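# Stack the desk carton onto the coffee-table carton stack

## Task

Take the carton that sits on the desk and set it centred on the top of the carton stack on the coffee table, rotated to match the orientation of the cartons already there. It must rest there by itself, with the gripper opened and pulled away. At the end neither the arm nor the hand may be near the stack or anywhere over it, and the robot must not have toppled or be left leaning, or the task fails.

## Robot and tools

ROBOT. A simulated Hello Robot Stretch 3 with a single arm. It has a two-wheeled base (0.33 m long, 0.34 m wide), a lift that slides up a mast, and a telescoping arm that reaches out to the robot's right side. The arm cannot move forward or back, so to shift the gripper that way you drive the base. The base has no sideways motion. Turning in place pivots about the wheel-axle midpoint, 0.05 m behind the front edge. With the arm pulled in and the wrist folded, the sweep radius is 0.28 m; an unfolded, level wrist reaches past that circle.

FRAMES. Base frame: origin on the floor between the drive wheels, x forward, y left, z up. hand_pose is reported in the base frame, at the point where closed fingertips meet; with all wrist joints at 0 its x axis points up, y back toward the mast, z toward the rear. Odometry frame = base frame at the scene start. Heading is positive to the left, in -3.142 to 3.142. Fingertips are round pads 0.04 m wide.

TOOL execute_actions. Arguments: actions (a list holding one action, or empty to just read state and images) and cameras (list of head_camera, nav_camera, wrist_camera or all; omitted, null or ["all"] gives all; [] gives none). An action may contain base, joints, or both, plus optional contact_limits; its motions begin at once and may finish at different times.
- base: one command only. translate_m is an offset in metres from where the base last measured itself, -1 to 1, positive forward. rotate_rad is an offset turn in radians, -3.2 to 3.2, positive counter-clockwise seen from above.
- joints: a single object keyed by joint name, each value an absolute target: lift_m 0 to 1.1 m (arm height); arm_m 0 to 0.52 m (extension); wrist_yaw_rad -1.345 to 4.42 (0 along the arm, positive toward the front, 3.0 folded over the base); wrist_pitch_rad -1.57 to 0.451 (0 level, negative tips fingertips down); wrist_roll_rad -2.911 to 2.911 (0 fingers side by side); gripper_m -0.089 to 0.179 (bigger is wider; actual fingertip gap is about 0.007 less when nearly shut, 0.025 less when fully open, zero under 0.007); head_pan_rad -3.953 to 1.73 (0 forward, positive left, -1.57 looks along the arm); head_tilt_rad -1.53 to 0.419 (negative looks down). Tolerances for done: lift and arm ±0.004, yaw and roll ±0.02, pitch ±0.05, gripper ±0.004, head ±0.02.
- contact_limits: only arm_m, a motor_effort percentage 1 to 100 at which the arm motion halts (contact_stop). Smaller is gentler but too small stops immediately; the limit also caps holding force until the next action.
Joints or base left out of an action may keep pushing toward an earlier target without this showing in the status. Unknown keys or out-of-range values reject the whole call. After a call reports a stop, later motion calls in the same reply are skipped.

TOOL wait: seconds, 0 to 10; commands nothing and returns the same as an empty execute_actions.
TOOL zoom_image: camera and region [x0, y0, x1, y1] in pixels of that camera's latest full image, origin top-left, at most 504 by 504. Image sizes: head_camera 896x504, nav_camera 672x504 (fisheye), wrist_camera 644x364.
TOOL finished_scene: scene, the integer number of the current scene. Irreversible; the result tells whether the goal was met and gives the next task.

RESULT LINES. base_status and joint_status: how each motion of the last action ended (done; off_target = stopped short and maybe still pushing; contact_stop, time_out or torque_fault = target dropped, holds where it stopped unless slack or off). on_its_own covers things not commanded; its held at value is the held target, not the position. joint_positions are current values. lidar_m: 12 distances in metres, 30 degree sectors counter-clockwise starting straight ahead (4th left, 7th behind, 10th right), plane 0.17 m above the floor, range 0.15 to 12, - for nothing; misses tabletops, glass, thin legs, and is partly blocked by the robot. wrist_depth_mm and head_depth_mm: 7x7 grids of median depth from top-left (wrist 45 to 1000, head 280 to 4000 and sideways). base_odometry counts wheel turns, so slip reads as motion. turned_by_wheels and turned_by_imu: turn since the last result. base_tilt in degrees, forward/right positive, with a fixed bias up to about 4. motor_effort: percent, positive toward higher values, bracketed number is the noisy peak; a rest effort flagged outside its range suggests pushing or carrying. Positive wheel effort drives forward. contact_limits line shows the active, default and maximum limit. pictures lists the cameras in image order.

GRIPPER. Close to a value below the object's width to grip; open to at least 0.02 above where the pads touched to release. Readings and done do not prove a grasp. Overly hard squeezing triggers a stall guard that weakens the grip; send a different value to squeeze again.

SPEED AND SAFETY. The base is fast only when stowed (lift_m under 0.30, arm_m under 0.03, wrist_yaw_rad over 2.54); otherwise slow. Fold or unfold the wrist only with lift_m 0.32 to 0.95, wrist_pitch_rad -0.4 and roll near 0; once folded the lift may go to 0.25. If yaw is below -0.4 keep pitch at -0.5 or lower. Arm and lift halt and go slack on firm contact; a slack lift can sink under load or be pushed up by closing fingers. Base, wrist and head keep pushing into obstacles; wrist servos overloaded for several seconds shut off for 10 s. Tipping risk: pushing into something solid with the gripper above about 0.45 m, pushing again after a contact_stop, driving while holding or pushing a fixed object, or snagging furniture (worst reversing). If tilted, reverse the last move in small steps, free the gripper, and lower lift_m to about 0.2 if needed. Avoid drops, slips, slams and hard pushes; loose objects may occasionally get nudged. The robot keeps its last command while you are composing a reply.

Each tool is called after "Emit:" in YAML: its name, and indented under it one key for each argument.

## Session

Emit:
execute_actions:
  actions: []

Scene clock: 0.00 s.
base_odometry: x=+0.000 y=+0.000 heading=+0.000 (m, m, rad; odometry frame)
turned_by_wheels: +0.000 (rad since the last result)
turned_by_imu: +0.000 (rad since the last result)
base_tilt: forward=-1.6 right=+0.2 (deg)
lidar_m: 1.35 1.84 1.88 1.50 1.49 1.59 1.91 1.41 1.94 2.05 1.98 1.70
head_depth_mm: 1893 2825 3269 3229 3278 3092 2148 / 1896 2880 3308 3316 3255 2946 1736 / 1898 2836 3118 3194 3190 1607 1573 / 1900 2874 3024 3055 3026 2953 1562 / 1896 2806 2919 2870 2919 2893 1488 / 1811 2708 2759 2782 2757 2792 1486 / 1738 2654 2655 2681 2695 2656 2133
base_status: not commanded
joint_positions: lift_m=+0.582 arm_m=+0.001 wrist_yaw_rad=+3.084 wrist_pitch_rad=-0.380 wrist_roll_rad=-0.004 gripper_m=+0.037 head_pan_rad=-0.017 head_tilt_rad=+0.000
joint_status: not commanded
motor_effort: left_wheel=+1 right_wheel=-1 lift_m=+38 arm_m=-1 wrist_yaw_rad=+0 wrist_pitch_rad=+10 wrist_roll_rad=+0 gripper_m=+0 head_pan_rad=+1 head_tilt_rad=+2 (%)
hand_pose: x=-0.0080 y=+0.0832 z=+0.6035 quat_wxyz=(+0.154, +0.696, +0.114, +0.692) (m; base frame)
wrist_depth_mm: - - - - - - - / - - - - - - - / - - - - - - - / - - - - - - - / - - - - - - 971 / 852 853 853 820 795 810 818 / 744 728 711 717 725 714 705
pictures: head_camera (sideways: a quarter turn clockwise sets it upright), nav_camera (sideways: a quarter turn counterclockwise sets it upright), wrist_camera
Images, in order (width x height): head_camera 896x504, nav_camera 672x504, wrist_camera 644x364.

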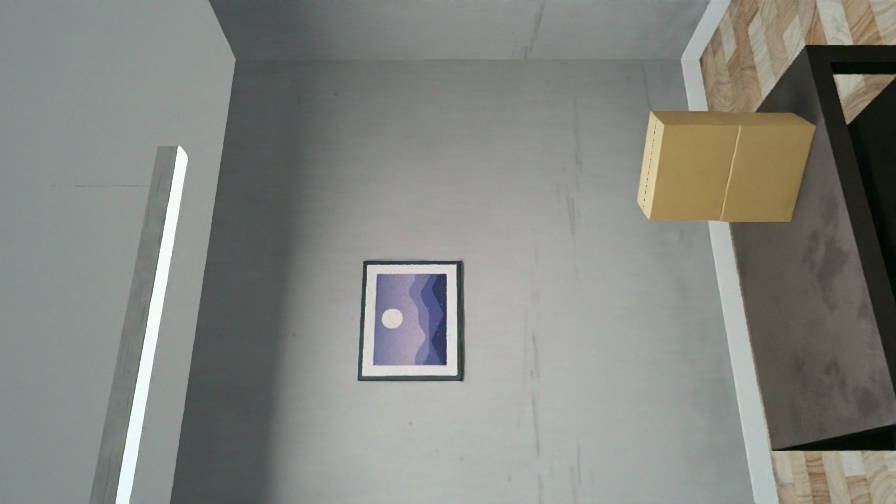

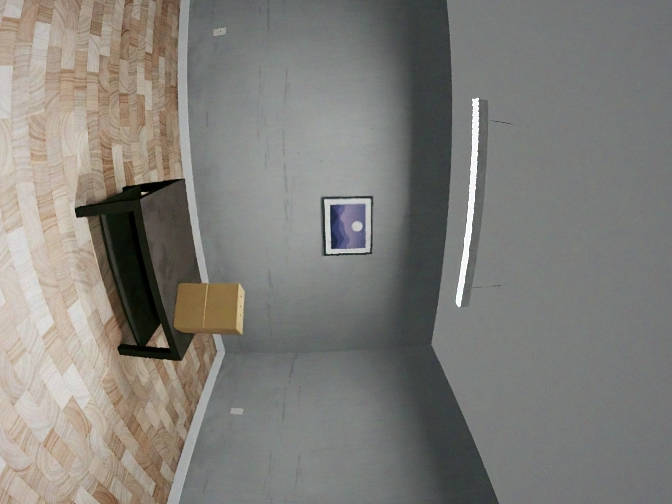

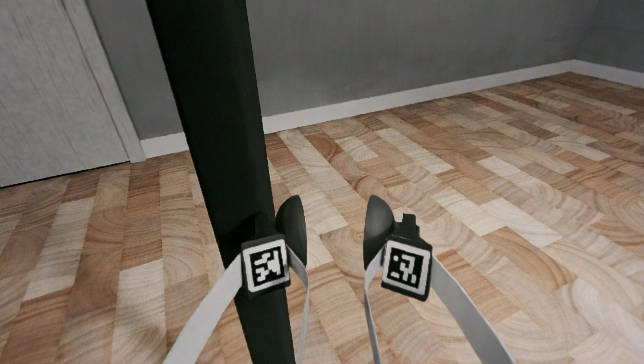

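Emit:
execute_actions:
  actions:
    - {"joints":{"head_pan_rad":1.5,"head_tilt_rad":-0.5}}
  cameras: ["head_camera","nav_camera"]

Emit:
execute_actions:
  actions:
    - {"joints":{"head_pan_rad":-1.57,"head_tilt_rad":-0.5}}
  cameras: ["head_camera","nav_camera"]

Emit:
execute_actions:
  actions:
    - {"joints":{"head_pan_rad":-3.14,"head_tilt_rad":-0.5}}
  cameras: ["head_camera","nav_camera"]

Scene clock: 2.47 s.
base_odometry: x=+0.000 y=+0.000 heading=+0.000 (m, m, rad; odometry frame)
turned_by_wheels: +0.000 (rad since the last result)
turned_by_imu: -0.001 (rad since the last result)
base_tilt: forward=-1.6 right=+0.0 (deg)
lidar_m: 1.35 1.84 1.88 1.50 1.49 1.59 1.91 1.40 1.94 2.05 1.98 1.69
head_depth_mm: 1603 1764 1974 2239 1982 1579 1299 / 1514 1676 1850 2051 1990 1582 1307 / 1448 1569 1740 1923 1998 1580 1307 / 1378 1497 1635 1819 1907 1575 1306 / 1327 1424 1561 1722 1860 1579 1313 / 1265 1366 1486 1627 1778 1578 1310 / 1214 1316 1417 1529 1686 1587 1312
base_status: not commanded
joint_positions: lift_m=+0.582 arm_m=+0.001 wrist_yaw_rad=+3.084 wrist_pitch_rad=-0.380 wrist_roll_rad=-0.004 gripper_m=+0.037 head_pan_rad=+1.493 head_tilt_rad=-0.493
joint_status: all done
motor_effort: left_wheel=+1(1) right_wheel=-1(0) lift_m=+38(38) arm_m=-1(1) wrist_yaw_rad=-1(0) wrist_pitch_rad=+10(10) wrist_roll_rad=+0(0) gripper_m=+0(0) head_pan_rad=+4(42) head_tilt_rad=-3(28) (%)
hand_pose: x=-0.0080 y=+0.0832 z=+0.6035 quat_wxyz=(+0.154, +0.696, +0.114, +0.692) (m; base frame)
wrist_depth_mm: - - - - - - - / - - - - - - - / - - - - - - - / - - - - - - - / - - - - - - 970 / 853 854 851 836 802 828 818 / 725 732 693 725 712 710 708
pictures: head_camera (sideways: a quarter turn clockwise sets it upright), nav_camera (sideways: a quarter turn counterclockwise sets it upright)
Images, in order (width x height): head_camera 896x504, nav_camera 672x504.

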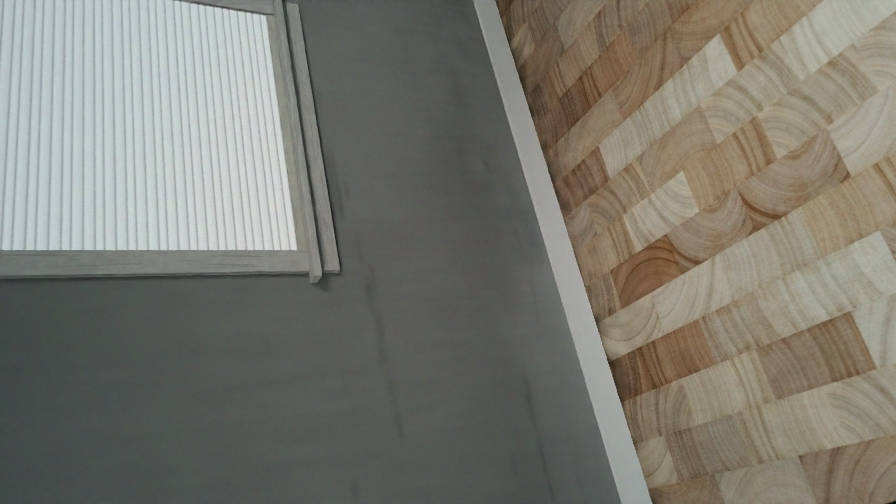

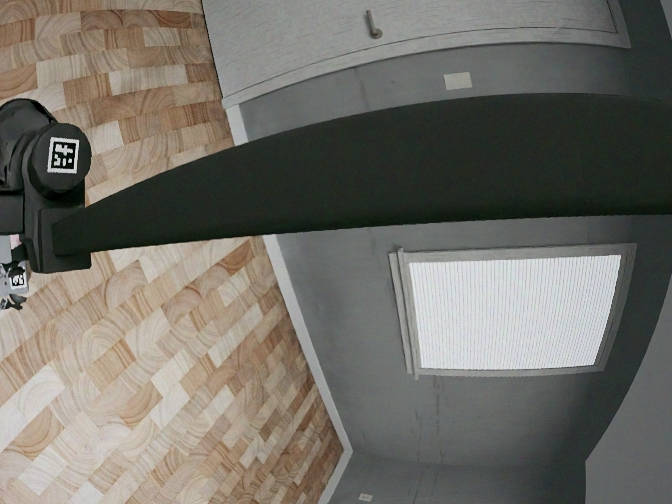

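Scene clock: 4.50 s.
base_odometry: x=+0.000 y=+0.000 heading=+0.000 (m, m, rad; odometry frame)
turned_by_wheels: +0.000 (rad since the last result)
turned_by_imu: +0.000 (rad since the last result)
base_tilt: forward=-1.6 right=+0.1 (deg)
lidar_m: 1.35 1.85 1.88 1.50 1.49 1.60 1.91 1.40 1.94 2.05 1.98 1.70
head_depth_mm: 2288 2522 2672 2719 2010 1583 1303 / 2207 2397 2649 2672 1992 1594 1307 / 2125 2361 2536 2669 1981 1584 1313 / 2048 2194 2442 2573 2012 1580 1312 / 1979 2092 2244 2408 1997 1587 1310 / 1901 2034 2227 2357 1996 1583 1308 / 1859 1970 2120 2278 1996 1583 1305
base_status: not commanded
joint_positions: lift_m=+0.582 arm_m=+0.001 wrist_yaw_rad=+3.084 wrist_pitch_rad=-0.380 wrist_roll_rad=-0.004 gripper_m=+0.037 head_pan_rad=-1.563 head_tilt_rad=-0.494
joint_status: all done
motor_effort: left_wheel=+1(1) right_wheel=+0(1) lift_m=+38(38) arm_m=-1(1) wrist_yaw_rad=-1(0) wrist_pitch_rad=+10(10) wrist_roll_rad=+0(0) gripper_m=+1(0) head_pan_rad=-4(40) head_tilt_rad=-3(3) (%)
hand_pose: x=-0.0080 y=+0.0832 z=+0.6035 quat_wxyz=(+0.154, +0.696, +0.114, +0.692) (m; base frame)
wrist_depth_mm: - - - - - - - / - - - - - - - / - - - - - - - / - - - - - - - / - - - - - - 961 / 858 852 855 828 797 823 807 / 720 719 704 730 710 717 703
pictures: head_camera (sideways: a quarter turn clockwise sets it upright), nav_camera (sideways: a quarter turn counterclockwise sets it upright)
Images, in order (width x height): head_camera 896x504, nav_camera 672x504.

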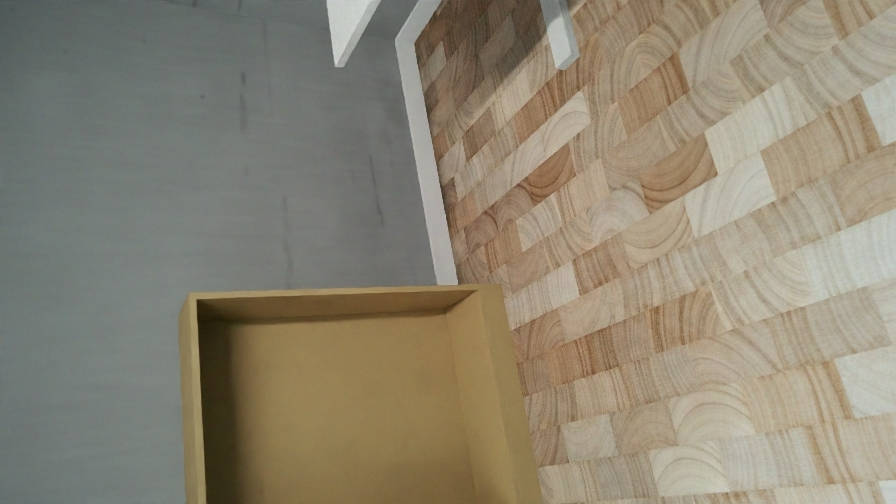

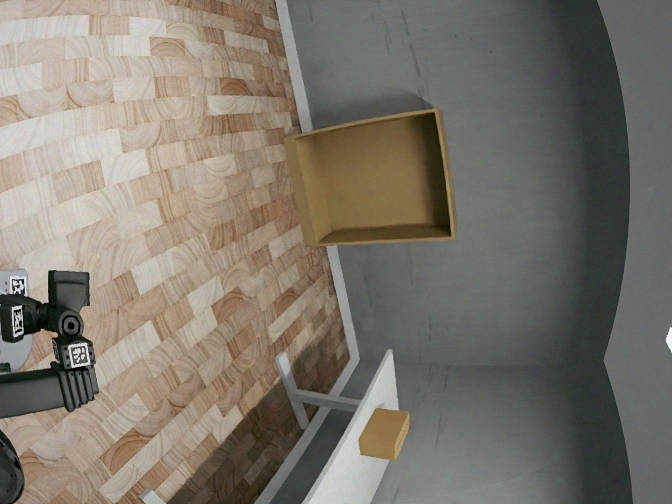

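Scene clock: 5.87 s.
base_odometry: x=+0.000 y=+0.000 heading=+0.000 (m, m, rad; odometry frame)
turned_by_wheels: +0.000 (rad since the last result)
turned_by_imu: +0.000 (rad since the last result)
base_tilt: forward=-1.7 right=+0.0 (deg)
lidar_m: 1.35 1.85 1.87 1.50 1.49 1.60 1.91 1.40 1.94 2.05 1.99 1.70
head_depth_mm: 1908 2057 2228 2343 1974 1576 1307 / 1817 2028 2218 2443 1989 1581 1312 / 1780 1944 2114 2357 1984 1584 1307 / 1711 1842 2042 2260 2002 1576 1304 / 1647 1775 1952 2148 2017 1569 1309 / 1600 1713 1888 2053 1989 1583 1316 / 1526 1644 1766 1431 1879 1566 1312
base_status: not commanded
joint_positions: lift_m=+0.582 arm_m=+0.001 wrist_yaw_rad=+3.084 wrist_pitch_rad=-0.380 wrist_roll_rad=-0.004 gripper_m=+0.037 head_pan_rad=-3.133 head_tilt_rad=-0.494
joint_status: all done
motor_effort: left_wheel=+1(1) right_wheel=+0(1) lift_m=+38(38) arm_m=-1(1) wrist_yaw_rad=-1(0) wrist_pitch_rad=+10(10) wrist_roll_rad=+0(0) gripper_m=+0(0) head_pan_rad=-3(41) head_tilt_rad=-3(3) (%)
hand_pose: x=-0.0080 y=+0.0832 z=+0.6035 quat_wxyz=(+0.154, +0.696, +0.114, +0.692) (m; base frame)
wrist_depth_mm: - - - - - - - / - - - - - - - / - - - - - - - / - - - - - - - / - - - - - - 970 / 855 831 866 833 795 828 835 / 737 728 698 724 714 700 697
pictures: head_camera (sideways: a quarter turn clockwise sets it upright), nav_camera (sideways: a quarter turn counterclockwise sets it upright)
Images, in order (width x height): head_camera 896x504, nav_camera 672x504.

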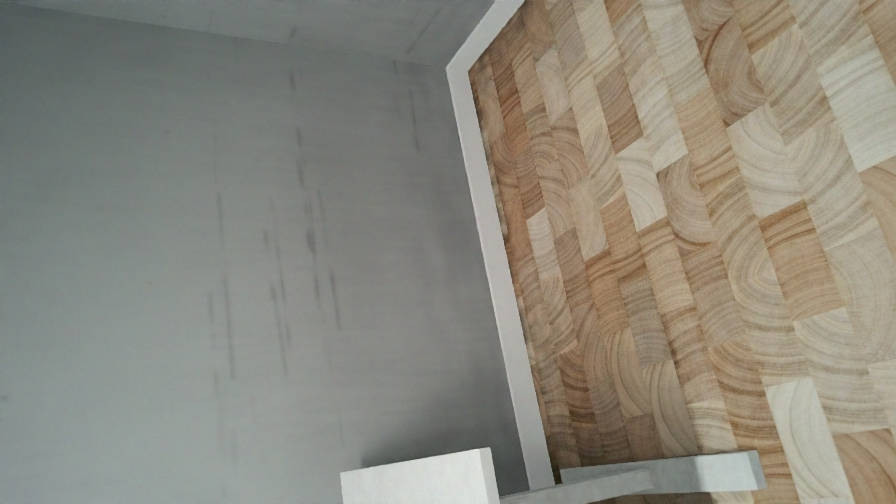

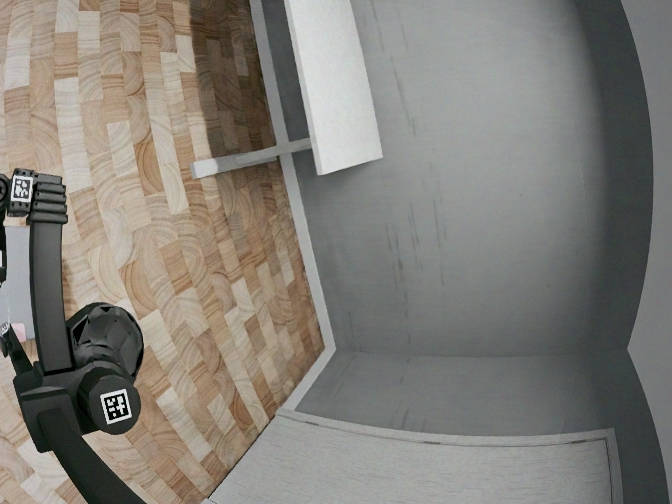

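Emit:
execute_actions:
  actions:
    - {"joints":{"head_pan_rad":-2.3,"head_tilt_rad":-0.35}}
  cameras: ["head_camera","nav_camera"]

Emit:
execute_actions:
  actions:
    - {"joints":{"head_pan_rad":-0.3,"head_tilt_rad":-0.5}}
  cameras: ["head_camera","nav_camera"]

Scene clock: 8.03 s.
base_odometry: x=+0.000 y=+0.000 heading=+0.000 (m, m, rad; odometry frame)
turned_by_wheels: +0.000 (rad since the last result)
turned_by_imu: +0.000 (rad since the last result)
base_tilt: forward=-1.6 right=+0.0 (deg)
lidar_m: 1.35 1.85 1.87 1.50 1.49 1.59 1.91 1.40 1.94 2.05 1.98 1.70
head_depth_mm: 1579 1681 1762 1659 1283 1678 1411 / 1660 1753 1854 1662 2086 1821 1449 / 1715 1830 1958 1655 2170 1821 1444 / 1807 1914 2052 1662 2295 1801 1464 / 1908 2014 2197 1541 2421 1825 1449 / 2010 2131 2285 1540 2178 1818 1444 / 2097 2259 2457 1950 2415 1819 1458
base_status: not commanded
joint_positions: lift_m=+0.582 arm_m=+0.001 wrist_yaw_rad=+3.084 wrist_pitch_rad=-0.380 wrist_roll_rad=-0.004 gripper_m=+0.037 head_pan_rad=-2.307 head_tilt_rad=-0.359
joint_status: all done
motor_effort: left_wheel=+1(1) right_wheel=-1(1) lift_m=+38(39) arm_m=-1(0) wrist_yaw_rad=+1(0) wrist_pitch_rad=+10(10) wrist_roll_rad=+0(0) gripper_m=+0(0) head_pan_rad=+4(42) head_tilt_rad=+4(16) (%)
hand_pose: x=-0.0080 y=+0.0832 z=+0.6035 quat_wxyz=(+0.154, +0.696, +0.114, +0.692) (m; base frame)
wrist_depth_mm: - - - - - - - / - - - - - - - / - - - - - - - / - - - - - - - / - - - - - - 962 / 860 847 851 824 812 827 817 / 723 734 706 702 718 709 706
pictures: head_camera (sideways: a quarter turn clockwise sets it upright), nav_camera (sideways: a quarter turn counterclockwise sets it upright)
Images, in order (width x height): head_camera 896x504, nav_camera 672x504.

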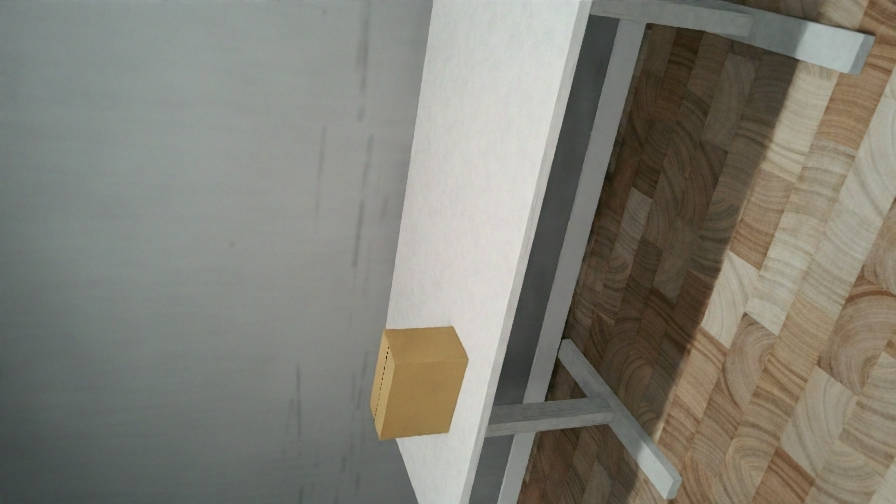

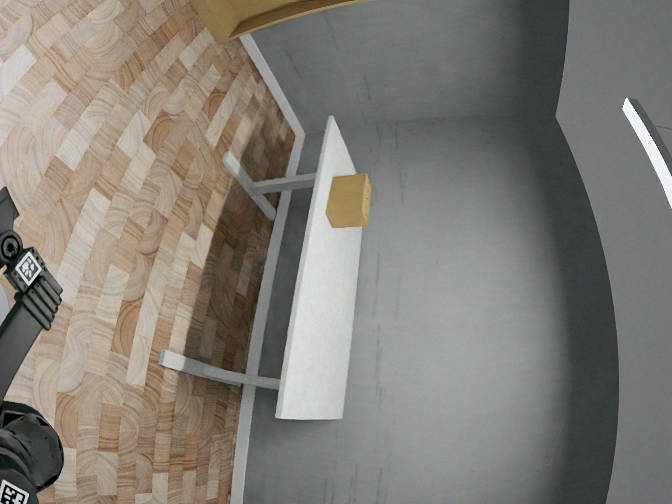

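Scene clock: 9.57 s.
base_odometry: x=+0.000 y=+0.000 heading=+0.000 (m, m, rad; odometry frame)
turned_by_wheels: +0.000 (rad since the last result)
turned_by_imu: +0.000 (rad since the last result)
base_tilt: forward=-1.6 right=-0.1 (deg)
lidar_m: 1.36 1.84 1.88 1.50 1.49 1.59 1.91 1.41 1.93 2.05 1.98 1.70
head_depth_mm: 2236 2403 2564 2606 2015 1587 1311 / 2507 2617 2882 2739 1999 1583 1302 / 2725 2940 3160 2704 1980 1585 1307 / 2996 3268 3482 2478 1996 1583 1299 / 2934 3097 3234 1795 1943 1590 1305 / 2709 2916 2973 1761 1860 1580 1308 / 2541 2720 2857 1793 1800 1588 1312
base_status: not commanded
joint_positions: lift_m=+0.582 arm_m=+0.001 wrist_yaw_rad=+3.084 wrist_pitch_rad=-0.380 wrist_roll_rad=-0.004 gripper_m=+0.037 head_pan_rad=-0.307 head_tilt_rad=-0.494
joint_status: all done
motor_effort: left_wheel=+1(1) right_wheel=-1(1) lift_m=+39(38) arm_m=-1(0) wrist_yaw_rad=+0(1) wrist_pitch_rad=+10(10) wrist_roll_rad=+0(0) gripper_m=+0(0) head_pan_rad=+4(41) head_tilt_rad=-4(15) (%)
hand_pose: x=-0.0080 y=+0.0832 z=+0.6035 quat_wxyz=(+0.154, +0.696, +0.114, +0.692) (m; base frame)
wrist_depth_mm: - - - - - - - / - - - - - - - / - - - - - - - / - - - - - - - / - - - - - - 975 / 842 843 859 835 790 846 825 / 740 725 705 715 726 714 713
pictures: head_camera (sideways: a quarter turn clockwise sets it upright), nav_camera (sideways: a quarter turn counterclockwise sets it upright)
Images, in order (width x height): head_camera 896x504, nav_camera 672x504.

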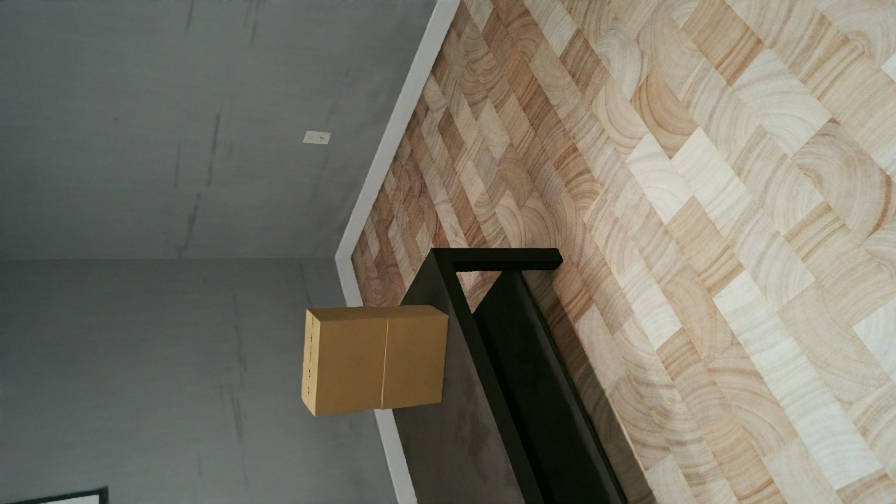

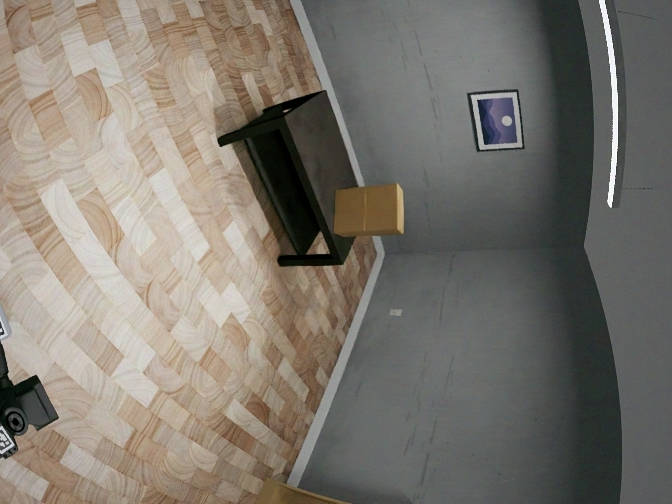

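Emit:
execute_actions:
  actions:
    - {"base":{"rotate_rad":-1.763},"joints":{"lift_m":0.25,"head_pan_rad":-1.0,"head_tilt_rad":-0.5}}
  cameras: []

Emit:
execute_actions:
  actions:
    - {"base":{"translate_m":1.0}}
  cameras: []

Emit:
execute_actions:
  actions:
    - {"base":{"rotate_rad":0.524},"joints":{"head_pan_rad":-1.57,"head_tilt_rad":-0.6}}
  cameras: ["head_camera","nav_camera"]

Scene clock: 17.23 s.
base_odometry: x=+0.000 y=+0.000 heading=-1.763 (m, m, rad; odometry frame)
turned_by_wheels: -1.763 (rad since the last result)
turned_by_imu: -1.748 (rad since the last result)
base_tilt: forward=-1.5 right=+0.0 (deg)
lidar_m: 1.94 1.99 2.33 1.69 2.87 2.22 1.56 1.48 1.49 1.99 1.40 1.94
head_depth_mm: 1577 1708 1872 2076 2011 1578 1315 / 1570 1730 1869 2071 2015 1594 1314 / 1585 1716 1880 2076 1983 1576 1303 / 1570 1713 1813 1351 1850 1583 1310 / 1579 1713 1807 1354 1984 1577 1317 / 1592 1733 1840 1350 1990 1569 1316 / 1592 1724 1828 1356 2003 1582 1309
base_status: done
joint_positions: lift_m=+0.250 arm_m=+0.001 wrist_yaw_rad=+3.084 wrist_pitch_rad=-0.381 wrist_roll_rad=-0.004 gripper_m=+0.037 head_pan_rad=-0.993 head_tilt_rad=-0.494
joint_status: all done
motor_effort: left_wheel=+4(13) right_wheel=-3(8) lift_m=+30(35) arm_m=-1(1) wrist_yaw_rad=+0(1) wrist_pitch_rad=+10(10) wrist_roll_rad=+0(0) gripper_m=+0(0) head_pan_rad=-4(41) head_tilt_rad=-3(3) (%)
hand_pose: x=-0.0081 y=+0.0830 z=+0.2713 quat_wxyz=(+0.154, +0.696, +0.114, +0.692) (m; base frame)
wrist_depth_mm: - - - - - - - / - - - - - - - / 944 914 - 894 877 869 866 / 694 687 - 665 670 657 649 / 552 553 534 539 559 533 527 / 459 491 - - - 443 438 / - - - - 386 381 379
pictures: none
No camera images: the call's "cameras" was empty. Leave "cameras" out to get every camera's image.

Scene clock: 22.23 s.
base_odometry: x=-0.191 y=-0.982 heading=-1.763 (m, m, rad; odometry frame)
turned_by_wheels: +0.000 (rad since the last result)
turned_by_imu: +0.004 (rad since the last result)
base_tilt: forward=-1.6 right=+0.1 (deg)
lidar_m: 1.50 1.12 1.34 1.95 3.41 1.96 2.44 2.31 2.01 1.14 1.35 1.01
head_depth_mm: 1115 1214 1317 1217 900 751 1317 / 1119 1206 1324 1212 895 754 1308 / 1117 1220 1327 1216 895 755 1312 / 1122 1214 1341 1218 834 777 1322 / 1123 1229 1332 1220 778 779 1297 / 1129 1224 1351 841 797 779 1312 / 1132 1232 1351 1220 835 780 1285
base_status: done
joint_positions: lift_m=+0.250 arm_m=+0.001 wrist_yaw_rad=+3.084 wrist_pitch_rad=-0.381 wrist_roll_rad=-0.004 gripper_m=+0.037 head_pan_rad=-0.993 head_tilt_rad=-0.494
joint_status: not commanded
motor_effort: left_wheel=+3(13) right_wheel=-3(6) lift_m=+30(30) arm_m=-1(1) wrist_yaw_rad=+0(0) wrist_pitch_rad=+10(10) wrist_roll_rad=+0(0) gripper_m=+0(1) head_pan_rad=-3(3) head_tilt_rad=-3(3) (%)
hand_pose: x=-0.0081 y=+0.0830 z=+0.2713 quat_wxyz=(+0.154, +0.696, +0.114, +0.692) (m; base frame)
wrist_depth_mm: - - - - - - - / - - - - - - 966 / 927 896 - 873 879 849 842 / 699 682 - 669 664 658 643 / 552 549 539 542 556 534 522 / 461 493 - - - 450 445 / - - - - 388 382 383
pictures: none
No camera images: the call's "cameras" was empty. Leave "cameras" out to get every camera's image.

Scene clock: 23.83 s.
base_odometry: x=-0.191 y=-0.982 heading=-1.239 (m, m, rad; odometry frame)
turned_by_wheels: +0.524 (rad since the last result)
turned_by_imu: +0.518 (rad since the last result)
base_tilt: forward=-1.5 right=+0.2 (deg)
lidar_m: 1.12 1.33 1.95 1.88 2.45 2.45 2.30 2.03 1.14 1.35 1.01 1.51
head_depth_mm: 1138 1255 1356 1021 796 1472 1236 / 1129 1253 1347 1023 792 1457 1237 / 1133 1255 1345 1019 798 1459 1242 / 1131 1242 1354 987 795 1457 1231 / 1127 1233 1335 764 795 1468 1239 / 1129 1244 1344 770 798 1474 1229 / 1120 1226 1332 769 799 1391 1243
base_status: done
joint_positions: lift_m=+0.250 arm_m=+0.001 wrist_yaw_rad=+3.084 wrist_pitch_rad=-0.381 wrist_roll_rad=-0.004 gripper_m=+0.037 head_pan_rad=-1.563 head_tilt_rad=-0.593
joint_status: all done
motor_effort: left_wheel=-2(7) right_wheel=+2(7) lift_m=+30(30) arm_m=-1(1) wrist_yaw_rad=+0(0) wrist_pitch_rad=+10(10) wrist_roll_rad=+0(0) gripper_m=+0(0) head_pan_rad=-3(36) head_tilt_rad=-3(13) (%)
hand_pose: x=-0.0081 y=+0.0830 z=+0.2713 quat_wxyz=(+0.154, +0.696, +0.114, +0.692) (m; base frame)
wrist_depth_mm: - - - - - - - / - - - - - - - / 903 899 - 892 857 869 854 / 697 680 - 667 659 653 643 / 548 548 534 539 555 529 525 / 459 490 - - - 452 439 / - - - - 388 381 381
pictures: head_camera (sideways: a quarter turn clockwise sets it upright), nav_camera (sideways: a quarter turn counterclockwise sets it upright)
Images, in order (width x height): head_camera 896x504, nav_camera 672x504.

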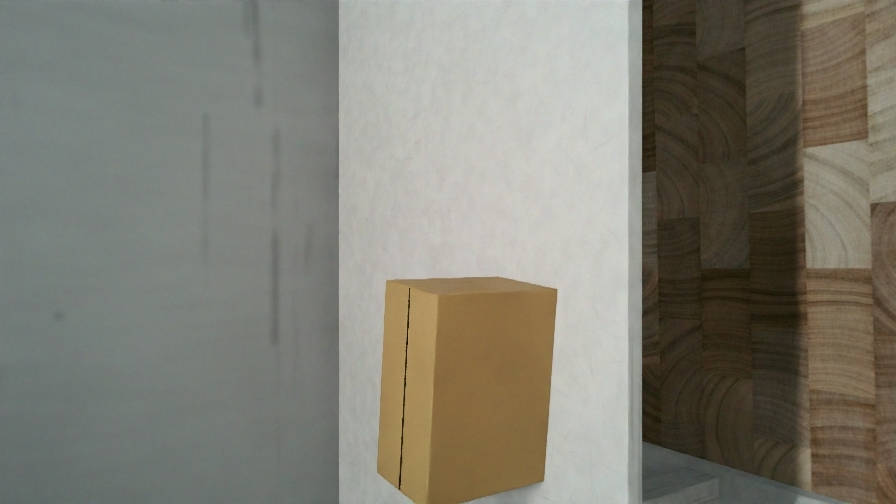

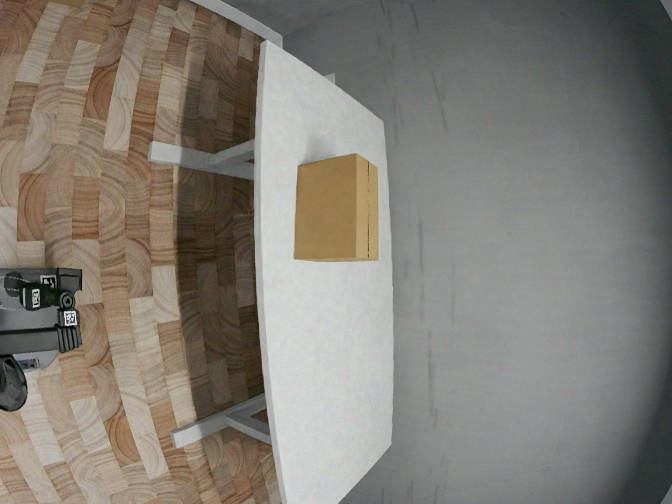

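Emit:
execute_actions:
  actions:
    - {"joints":{"lift_m":0.93,"gripper_m":0.179}}
  cameras: []

Emit:
execute_actions:
  actions:
    - {"joints":{"wrist_yaw_rad":1.57}}
  cameras: []

Emit:
execute_actions:
  actions:
    - {"joints":{"wrist_pitch_rad":-1.57,"lift_m":1.1}}

Scene clock: 32.20 s.
base_odometry: x=-0.191 y=-0.982 heading=-1.239 (m, m, rad; odometry frame)
turned_by_wheels: +0.000 (rad since the last result)
turned_by_imu: -0.002 (rad since the last result)
base_tilt: forward=-1.5 right=+0.0 (deg)
lidar_m: 1.12 1.34 1.94 1.89 2.45 2.45 2.30 2.02 1.13 1.35 1.01 1.51
head_depth_mm: 1128 1254 1354 1020 807 - - / 1137 1249 1350 1025 796 1533 - / 1131 1246 1343 1029 796 1552 - / 1133 1251 1348 987 795 1540 - / 1126 1245 1342 762 791 1542 - / 1125 1247 1334 767 800 1485 1262 / 1121 1231 1337 769 795 1385 1234
base_status: not commanded
joint_positions: lift_m=+0.930 arm_m=+0.001 wrist_yaw_rad=+3.084 wrist_pitch_rad=-0.381 wrist_roll_rad=-0.004 gripper_m=+0.179 head_pan_rad=-1.563 head_tilt_rad=-0.593
joint_status: all done
motor_effort: left_wheel=-2(2) right_wheel=+2(2) lift_m=+46(49) arm_m=-1(1) wrist_yaw_rad=+1(0) wrist_pitch_rad=+10(10) wrist_roll_rad=+0(0) gripper_m=+0(100) head_pan_rad=-3(4) head_tilt_rad=-3(3) (%)
hand_pose: x=-0.0081 y=+0.0830 z=+0.9508 quat_wxyz=(+0.154, +0.696, +0.114, +0.692) (m; base frame)
wrist_depth_mm: - - - - - - - / - - - - - - - / - - - - - - - / - - - - - - - / - - - - - - - / - - - - - - - / - - - - - - -
pictures: none
No camera images: the call's "cameras" was empty. Leave "cameras" out to get every camera's image.

Scene clock: 33.97 s.
base_odometry: x=-0.191 y=-0.982 heading=-1.239 (m, m, rad; odometry frame)
turned_by_wheels: +0.000 (rad since the last result)
turned_by_imu: +0.000 (rad since the last result)
base_tilt: forward=-1.6 right=+0.2 (deg)
lidar_m: 1.12 1.33 1.94 1.89 2.45 2.44 2.30 2.02 1.13 1.35 1.01 1.51
head_depth_mm: 1135 1250 1348 1023 804 - - / 1139 1246 1341 1023 798 - - / 1134 1247 1345 1024 798 - - / 1127 1246 1344 985 795 1468 1268 / 1121 1242 1345 763 795 1462 1276 / 1125 1237 1340 769 792 1459 - / 1112 1240 1337 771 795 1389 -
base_status: not commanded
joint_positions: lift_m=+0.930 arm_m=+0.001 wrist_yaw_rad=+1.573 wrist_pitch_rad=-0.381 wrist_roll_rad=-0.004 gripper_m=+0.179 head_pan_rad=-1.563 head_tilt_rad=-0.593
joint_status: all done
motor_effort: left_wheel=-2(2) right_wheel=+2(2) lift_m=+46(46) arm_m=-1(1) wrist_yaw_rad=-1(3) wrist_pitch_rad=+10(10) wrist_roll_rad=+0(0) gripper_m=+1(0) head_pan_rad=-3(3) head_tilt_rad=-3(3) (%)
hand_pose: x=+0.2075 y=-0.1450 z=+0.9508 quat_wxyz=(+0.586, +0.585, -0.394, +0.398) (m; base frame)
wrist_depth_mm: - - - - - - - / - - - - - - - / - - - - - - - / - - - - - - 589 / - - - - - - 487 / - - - - - - 410 / - - - - - - -
pictures: none
No camera images: the call's "cameras" was empty. Leave "cameras" out to get every camera's image.

Scene clock: 36.33 s.
base_odometry: x=-0.191 y=-0.982 heading=-1.239 (m, m, rad; odometry frame)
turned_by_wheels: +0.000 (rad since the last result)
turned_by_imu: -0.001 (rad since the last result)
base_tilt: forward=-1.7 right=+0.1 (deg)
lidar_m: 1.12 1.33 1.94 1.89 2.45 2.46 2.30 2.02 1.13 1.35 1.01 1.51
head_depth_mm: - - - - - - - / - - - - - - 1211 / - - - - 785 - 1241 / 1126 1245 1342 986 823 - 1191 / 1130 1241 1337 761 794 - 1173 / 1122 1240 1341 767 797 - 1180 / 1120 1251 1336 769 797 1397 1228
base_status: not commanded
joint_positions: lift_m=+1.100 arm_m=+0.001 wrist_yaw_rad=+1.573 wrist_pitch_rad=-1.565 wrist_roll_rad=-0.004 gripper_m=+0.179 head_pan_rad=-1.563 head_tilt_rad=-0.593
joint_status: all done
motor_effort: left_wheel=-2(2) right_wheel=+2(2) lift_m=+46(47) arm_m=-1(1) wrist_yaw_rad=-2(3) wrist_pitch_rad=-3(10) wrist_roll_rad=+0(0) gripper_m=+1(0) head_pan_rad=-4(4) head_tilt_rad=-3(4) (%)
hand_pose: x=-0.0440 y=-0.1458 z=+0.9821 quat_wxyz=(+0.707, +0.707, +0.001, +0.004) (m; base frame)
wrist_depth_mm: - - - - - - - / - - - - - - - / - - - - - - - / - - - - - - - / - - - - - - 440 / - - - - - - 437 / - - - - - - 917
pictures: head_camera (sideways: a quarter turn clockwise sets it upright), nav_camera (sideways: a quarter turn counterclockwise sets it upright), wrist_camera
Images, in order (width x height): head_camera 896x504, nav_camera 672x504, wrist_camera 644x364.

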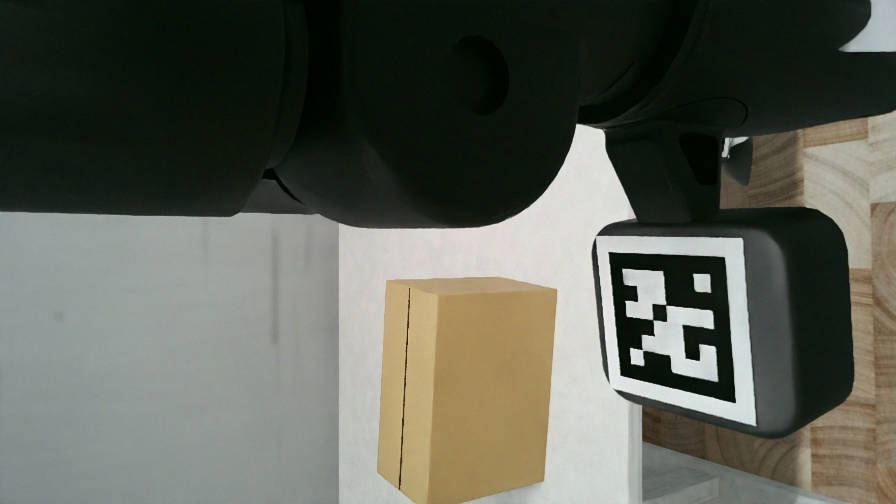

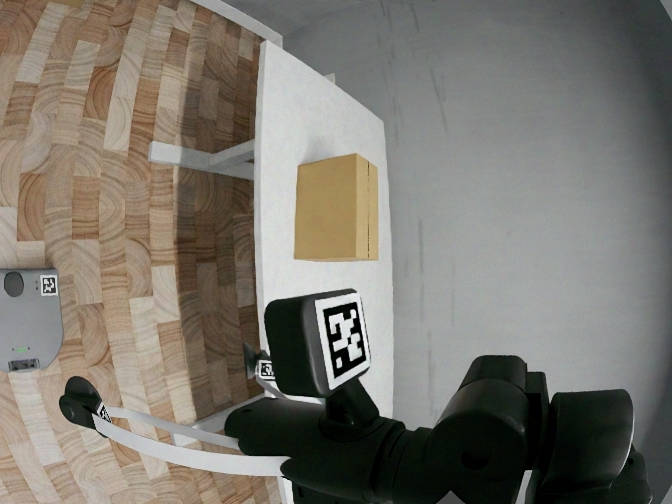

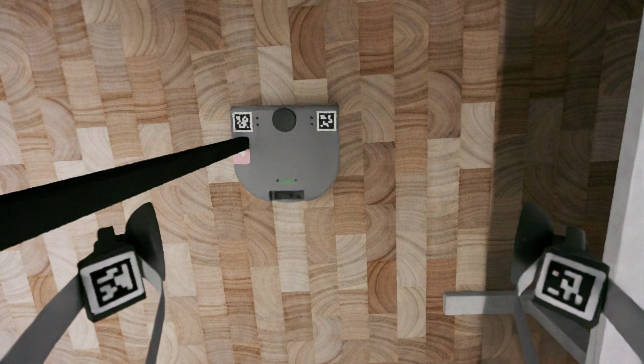

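Emit:
execute_actions:
  actions:
    - {"base":{"rotate_rad":-0.7}}
  cameras: []

Emit:
execute_actions:
  actions:
    - {"base":{"translate_m":0.27}}
  cameras: []

Emit:
execute_actions:
  actions:
    - {"base":{"rotate_rad":0.76},"joints":{"arm_m":0.4,"head_tilt_rad":-0.8}}

Scene clock: 40.53 s.
base_odometry: x=-0.191 y=-0.982 heading=-1.939 (m, m, rad; odometry frame)
turned_by_wheels: -0.700 (rad since the last result)
turned_by_imu: -0.694 (rad since the last result)
base_tilt: forward=-1.6 right=+0.0 (deg)
lidar_m: 1.60 1.12 1.33 1.70 2.39 1.97 2.64 2.30 2.31 1.13 1.35 1.00
head_depth_mm: - - - - - - - / - - - - - - 1204 / - - - - 1772 - 1240 / 1501 1661 1734 1021 1515 - 1188 / 1398 1528 1433 1022 851 - 1171 / 1298 1416 1441 1026 811 - 1183 / 1211 1309 1352 1025 797 1385 1231
base_status: done
joint_positions: lift_m=+1.100 arm_m=+0.001 wrist_yaw_rad=+1.573 wrist_pitch_rad=-1.566 wrist_roll_rad=-0.004 gripper_m=+0.179 head_pan_rad=-1.563 head_tilt_rad=-0.593
joint_status: not commanded
motor_effort: left_wheel=+4(9) right_wheel=-3(6) lift_m=+46(46) arm_m=-1(1) wrist_yaw_rad=-1(1) wrist_pitch_rad=-3(3) wrist_roll_rad=+0(0) gripper_m=+0(1) head_pan_rad=-3(3) head_tilt_rad=-3(4) (%)
hand_pose: x=-0.0442 y=-0.1458 z=+0.9821 quat_wxyz=(+0.707, +0.707, +0.001, +0.004) (m; base frame)
wrist_depth_mm: - - - - - - - / - - - - - - - / - - - - - - - / - - - - - - - / - - - - - - - / - - - - - - - / - - - - - - -
pictures: none
No camera images: the call's "cameras" was empty. Leave "cameras" out to get every camera's image.

Scene clock: 44.80 s.
base_odometry: x=-0.288 y=-1.234 heading=-1.939 (m, m, rad; odometry frame)
turned_by_wheels: +0.000 (rad since the last result)
turned_by_imu: +0.001 (rad since the last result)
base_tilt: forward=-1.7 right=+0.0 (deg)
lidar_m: 1.38 1.24 0.93 1.29 2.06 2.21 2.86 2.50 2.19 1.16 1.17 0.76
head_depth_mm: - - - - - - - / - - - - - - 1211 / - - - - 786 - 1233 / 1294 1446 1437 1026 825 - 1184 / 1202 1312 1382 1025 821 - 1174 / 1118 1215 1299 1021 808 - 1188 / 1040 1132 1228 1029 602 623 576
base_status: done
joint_positions: lift_m=+1.100 arm_m=+0.001 wrist_yaw_rad=+1.573 wrist_pitch_rad=-1.566 wrist_roll_rad=-0.004 gripper_m=+0.179 head_pan_rad=-1.563 head_tilt_rad=-0.593
joint_status: not commanded
motor_effort: left_wheel=+4(9) right_wheel=-3(4) lift_m=+46(46) arm_m=-1(1) wrist_yaw_rad=-1(2) wrist_pitch_rad=-2(3) wrist_roll_rad=+0(0) gripper_m=+0(0) head_pan_rad=-3(3) head_tilt_rad=-3(3) (%)
hand_pose: x=-0.0442 y=-0.1458 z=+0.9821 quat_wxyz=(+0.707, +0.707, +0.001, +0.004) (m; base frame)
wrist_depth_mm: - - - - - - 373 / - - - - - - 383 / - - - - - - 398 / - - - - - - - / - - - - - - - / - - - - - - - / - - - - - - -
pictures: none
No camera images: the call's "cameras" was empty. Leave "cameras" out to get every camera's image.

Scene clock: 48.93 s.
base_odometry: x=-0.288 y=-1.234 heading=-1.179 (m, m, rad; odometry frame)
turned_by_wheels: +0.760 (rad since the last result)
turned_by_imu: +0.752 (rad since the last result)
base_tilt: forward=-1.6 right=+0.0 (deg)
lidar_m: 0.93 1.24 1.78 2.06 2.68 2.60 2.50 1.15 1.21 1.17 0.76 1.28
head_depth_mm: 998 1131 984 750 667 1278 1147 / 1036 1127 977 608 664 1290 1137 / - 1139 1015 622 665 1302 1146 / 995 1136 669 637 668 1297 1148 / 1013 1137 978 753 668 1295 1148 / 1015 1136 980 792 667 1279 1141 / 1022 1139 987 794 683 1304 1143
base_status: done
joint_positions: lift_m=+1.100 arm_m=+0.400 wrist_yaw_rad=+1.572 wrist_pitch_rad=-1.566 wrist_roll_rad=-0.004 gripper_m=+0.179 head_pan_rad=-1.563 head_tilt_rad=-0.790
joint_status: all done
motor_effort: left_wheel=-1(7) right_wheel=+1(6) lift_m=+46(47) arm_m=+5(6) wrist_yaw_rad=-1(2) wrist_pitch_rad=-2(2) wrist_roll_rad=+0(0) gripper_m=+1(0) head_pan_rad=-3(3) head_tilt_rad=-4(20) (%)
hand_pose: x=-0.0442 y=-0.5448 z=+0.9821 quat_wxyz=(+0.707, +0.707, +0.000, +0.003) (m; base frame)
wrist_depth_mm: - - 381 377 377 373 368 / - - 394 222 221 384 383 / - - 408 229 229 396 397 / - - 420 237 238 412 410 / - - 439 247 423 431 417 / - - 458 256 438 441 434 / - - 477 267 462 460 462
pictures: head_camera (sideways: a quarter turn clockwise sets it upright), nav_camera (sideways: a quarter turn counterclockwise sets it upright), wrist_camera
Images, in order (width x height): head_camera 896x504, nav_camera 672x504, wrist_camera 644x364.

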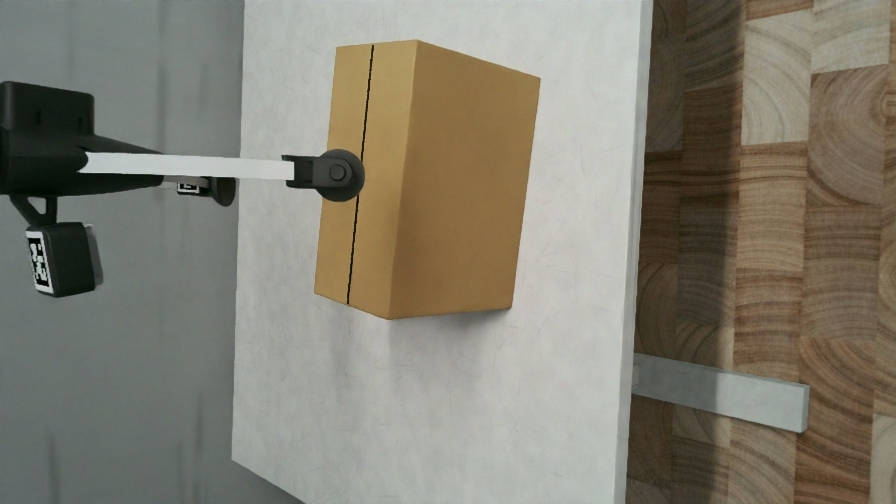

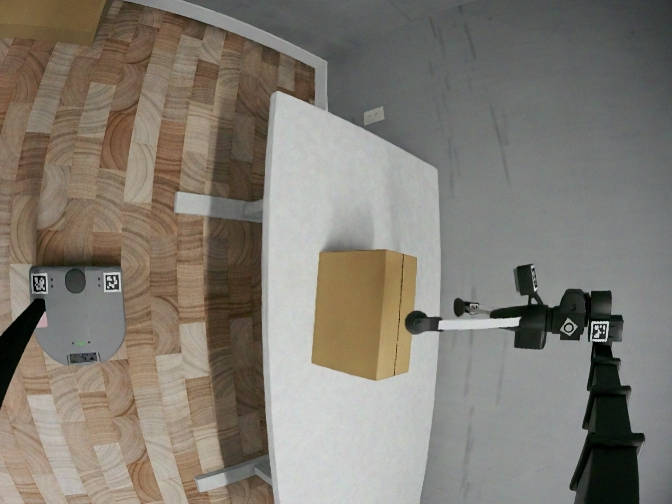

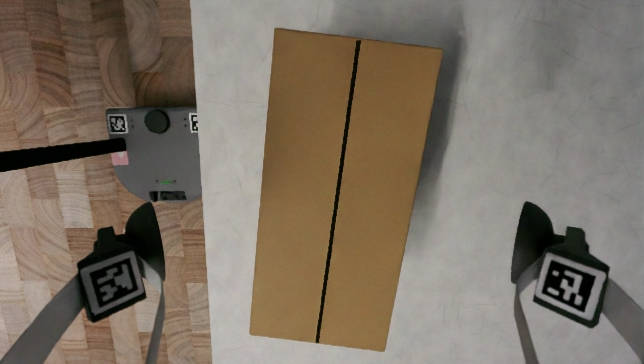

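Emit:
execute_actions:
  actions:
    - {"base":{"translate_m":-0.024},"joints":{"wrist_yaw_rad":1.455,"lift_m":1.03}}
  cameras: ["head_camera","wrist_camera"]

Scene clock: 52.53 s.
base_odometry: x=-0.297 y=-1.211 heading=-1.179 (m, m, rad; odometry frame)
turned_by_wheels: +0.000 (rad since the last result)
turned_by_imu: -0.001 (rad since the last result)
base_tilt: forward=-1.8 right=+0.0 (deg)
lidar_m: 0.95 1.27 1.81 2.05 2.67 2.59 2.48 1.14 1.21 1.17 0.77 1.30
head_depth_mm: 1011 1138 981 792 666 1277 1143 / 997 1138 982 601 666 1294 1144 / - - 987 630 666 1298 1144 / 1005 1172 671 634 666 1299 1145 / 1010 1139 979 668 665 1307 1140 / 1007 1134 982 794 666 1281 1145 / 1018 1149 982 793 680 1304 1141
base_status: done
joint_positions: lift_m=+1.030 arm_m=+0.400 wrist_yaw_rad=+1.458 wrist_pitch_rad=-1.566 wrist_roll_rad=-0.004 gripper_m=+0.179 head_pan_rad=-1.563 head_tilt_rad=-0.790
joint_status: all done
motor_effort: left_wheel=-1(7) right_wheel=+1(4) lift_m=+30(41) arm_m=+5(5) wrist_yaw_rad=-2(3) wrist_pitch_rad=-2(2) wrist_roll_rad=+0(0) gripper_m=+1(0) head_pan_rad=-3(3) head_tilt_rad=-4(5) (%)
hand_pose: x=-0.0441 y=-0.5422 z=+0.9126 quat_wxyz=(+0.706, +0.706, -0.040, -0.037) (m; base frame)
wrist_depth_mm: - 981 154 150 150 310 307 / - - 160 156 155 323 317 / - - 164 161 160 331 329 / - - 351 167 166 344 339 / - - 362 173 172 358 352 / - - 375 180 179 371 363 / - - 392 187 188 386 383
pictures: head_camera (sideways: a quarter turn clockwise sets it upright), wrist_camera
Images, in order (width x height): head_camera 896x504, wrist_camera 644x364.

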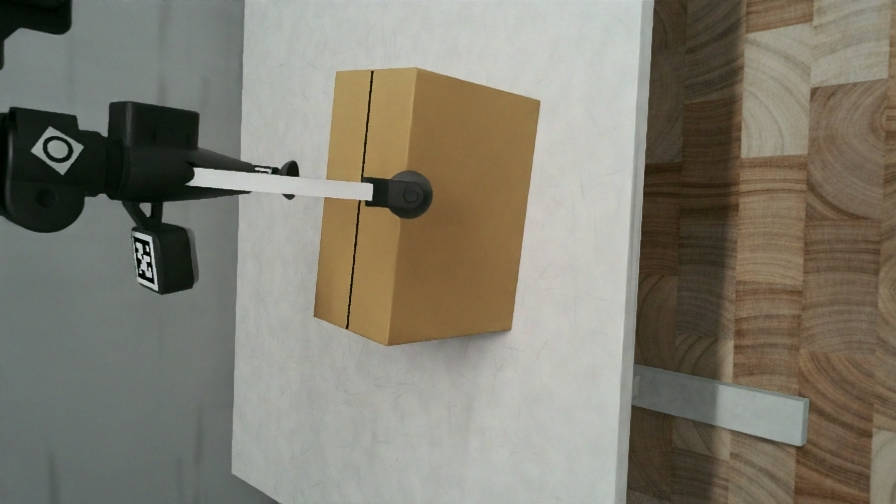

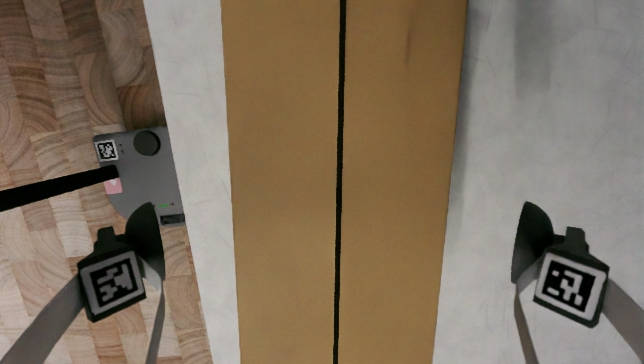

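Emit:
execute_actions:
  actions:
    - {"joints":{"lift_m":0.94}}
  cameras: ["head_camera","wrist_camera"]

Scene clock: 55.63 s.
base_odometry: x=-0.297 y=-1.211 heading=-1.179 (m, m, rad; odometry frame)
turned_by_wheels: +0.000 (rad since the last result)
turned_by_imu: +0.000 (rad since the last result)
base_tilt: forward=-1.5 right=+0.1 (deg)
lidar_m: 0.95 1.27 1.82 2.06 2.67 2.58 2.48 1.14 1.21 1.17 0.77 1.30
head_depth_mm: 961 - 981 791 666 1274 1140 / - 1139 980 601 667 1298 1134 / - - 648 611 665 1300 1138 / 1003 1130 669 632 666 1290 1138 / 1011 1130 980 668 665 1298 1139 / 1015 1140 978 792 665 1269 1141 / 1023 1143 981 794 683 1299 1136
base_status: not commanded
joint_positions: lift_m=+0.956 arm_m=+0.400 wrist_yaw_rad=+1.457 wrist_pitch_rad=-1.571 wrist_roll_rad=-0.004 gripper_m=+0.179 head_pan_rad=-1.563 head_tilt_rad=-0.791
joint_status: lift_m contact_stop (moved -0.074 of -0.090)
on_its_own: lift_m is slack since a contact_stop, until your next command for it (your +0.940 is given up)
motor_effort: left_wheel=-1(10) right_wheel=+1(6) lift_m=+38(39) arm_m=+3(5) wrist_yaw_rad=-2(3) wrist_pitch_rad=+1(3) wrist_roll_rad=+0(0) gripper_m=-1(1) head_pan_rad=-3(3) head_tilt_rad=-4(4) (%)
hand_pose: x=-0.0454 y=-0.5422 z=+0.8390 quat_wxyz=(+0.706, +0.706, -0.039, -0.039) (m; base frame)
wrist_depth_mm: 916 85 84 83 83 82 242 / 957 88 87 86 85 85 251 / - 91 90 89 89 88 262 / - 94 93 93 92 92 270 / - 97 97 96 96 95 280 / - 102 101 100 99 99 - / - - 105 104 103 104 305
pictures: head_camera (sideways: a quarter turn clockwise sets it upright), wrist_camera
Images, in order (width x height): head_camera 896x504, wrist_camera 644x364.

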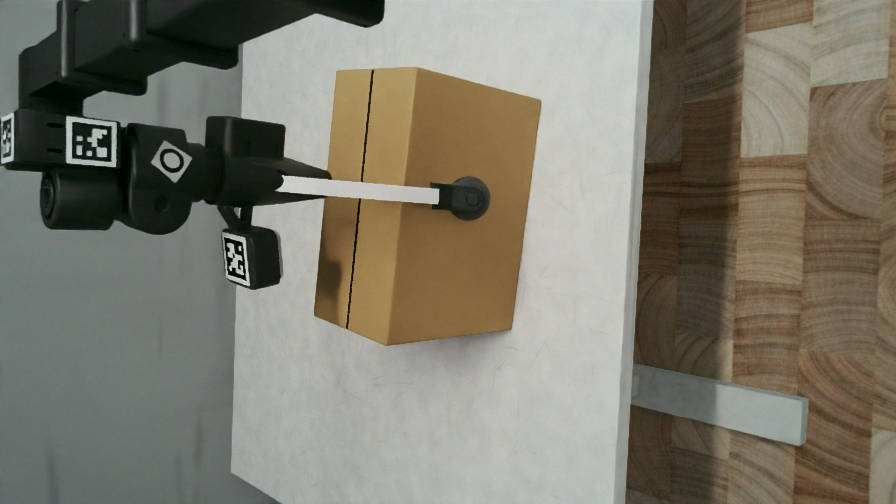

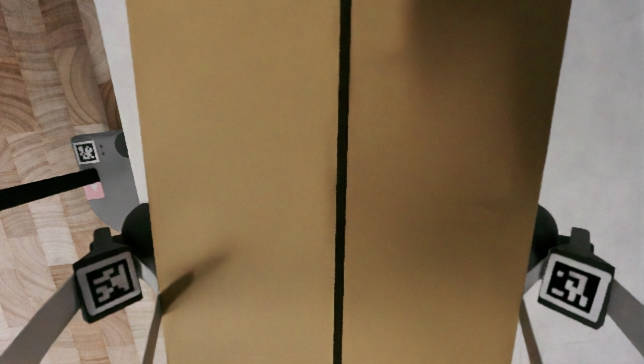

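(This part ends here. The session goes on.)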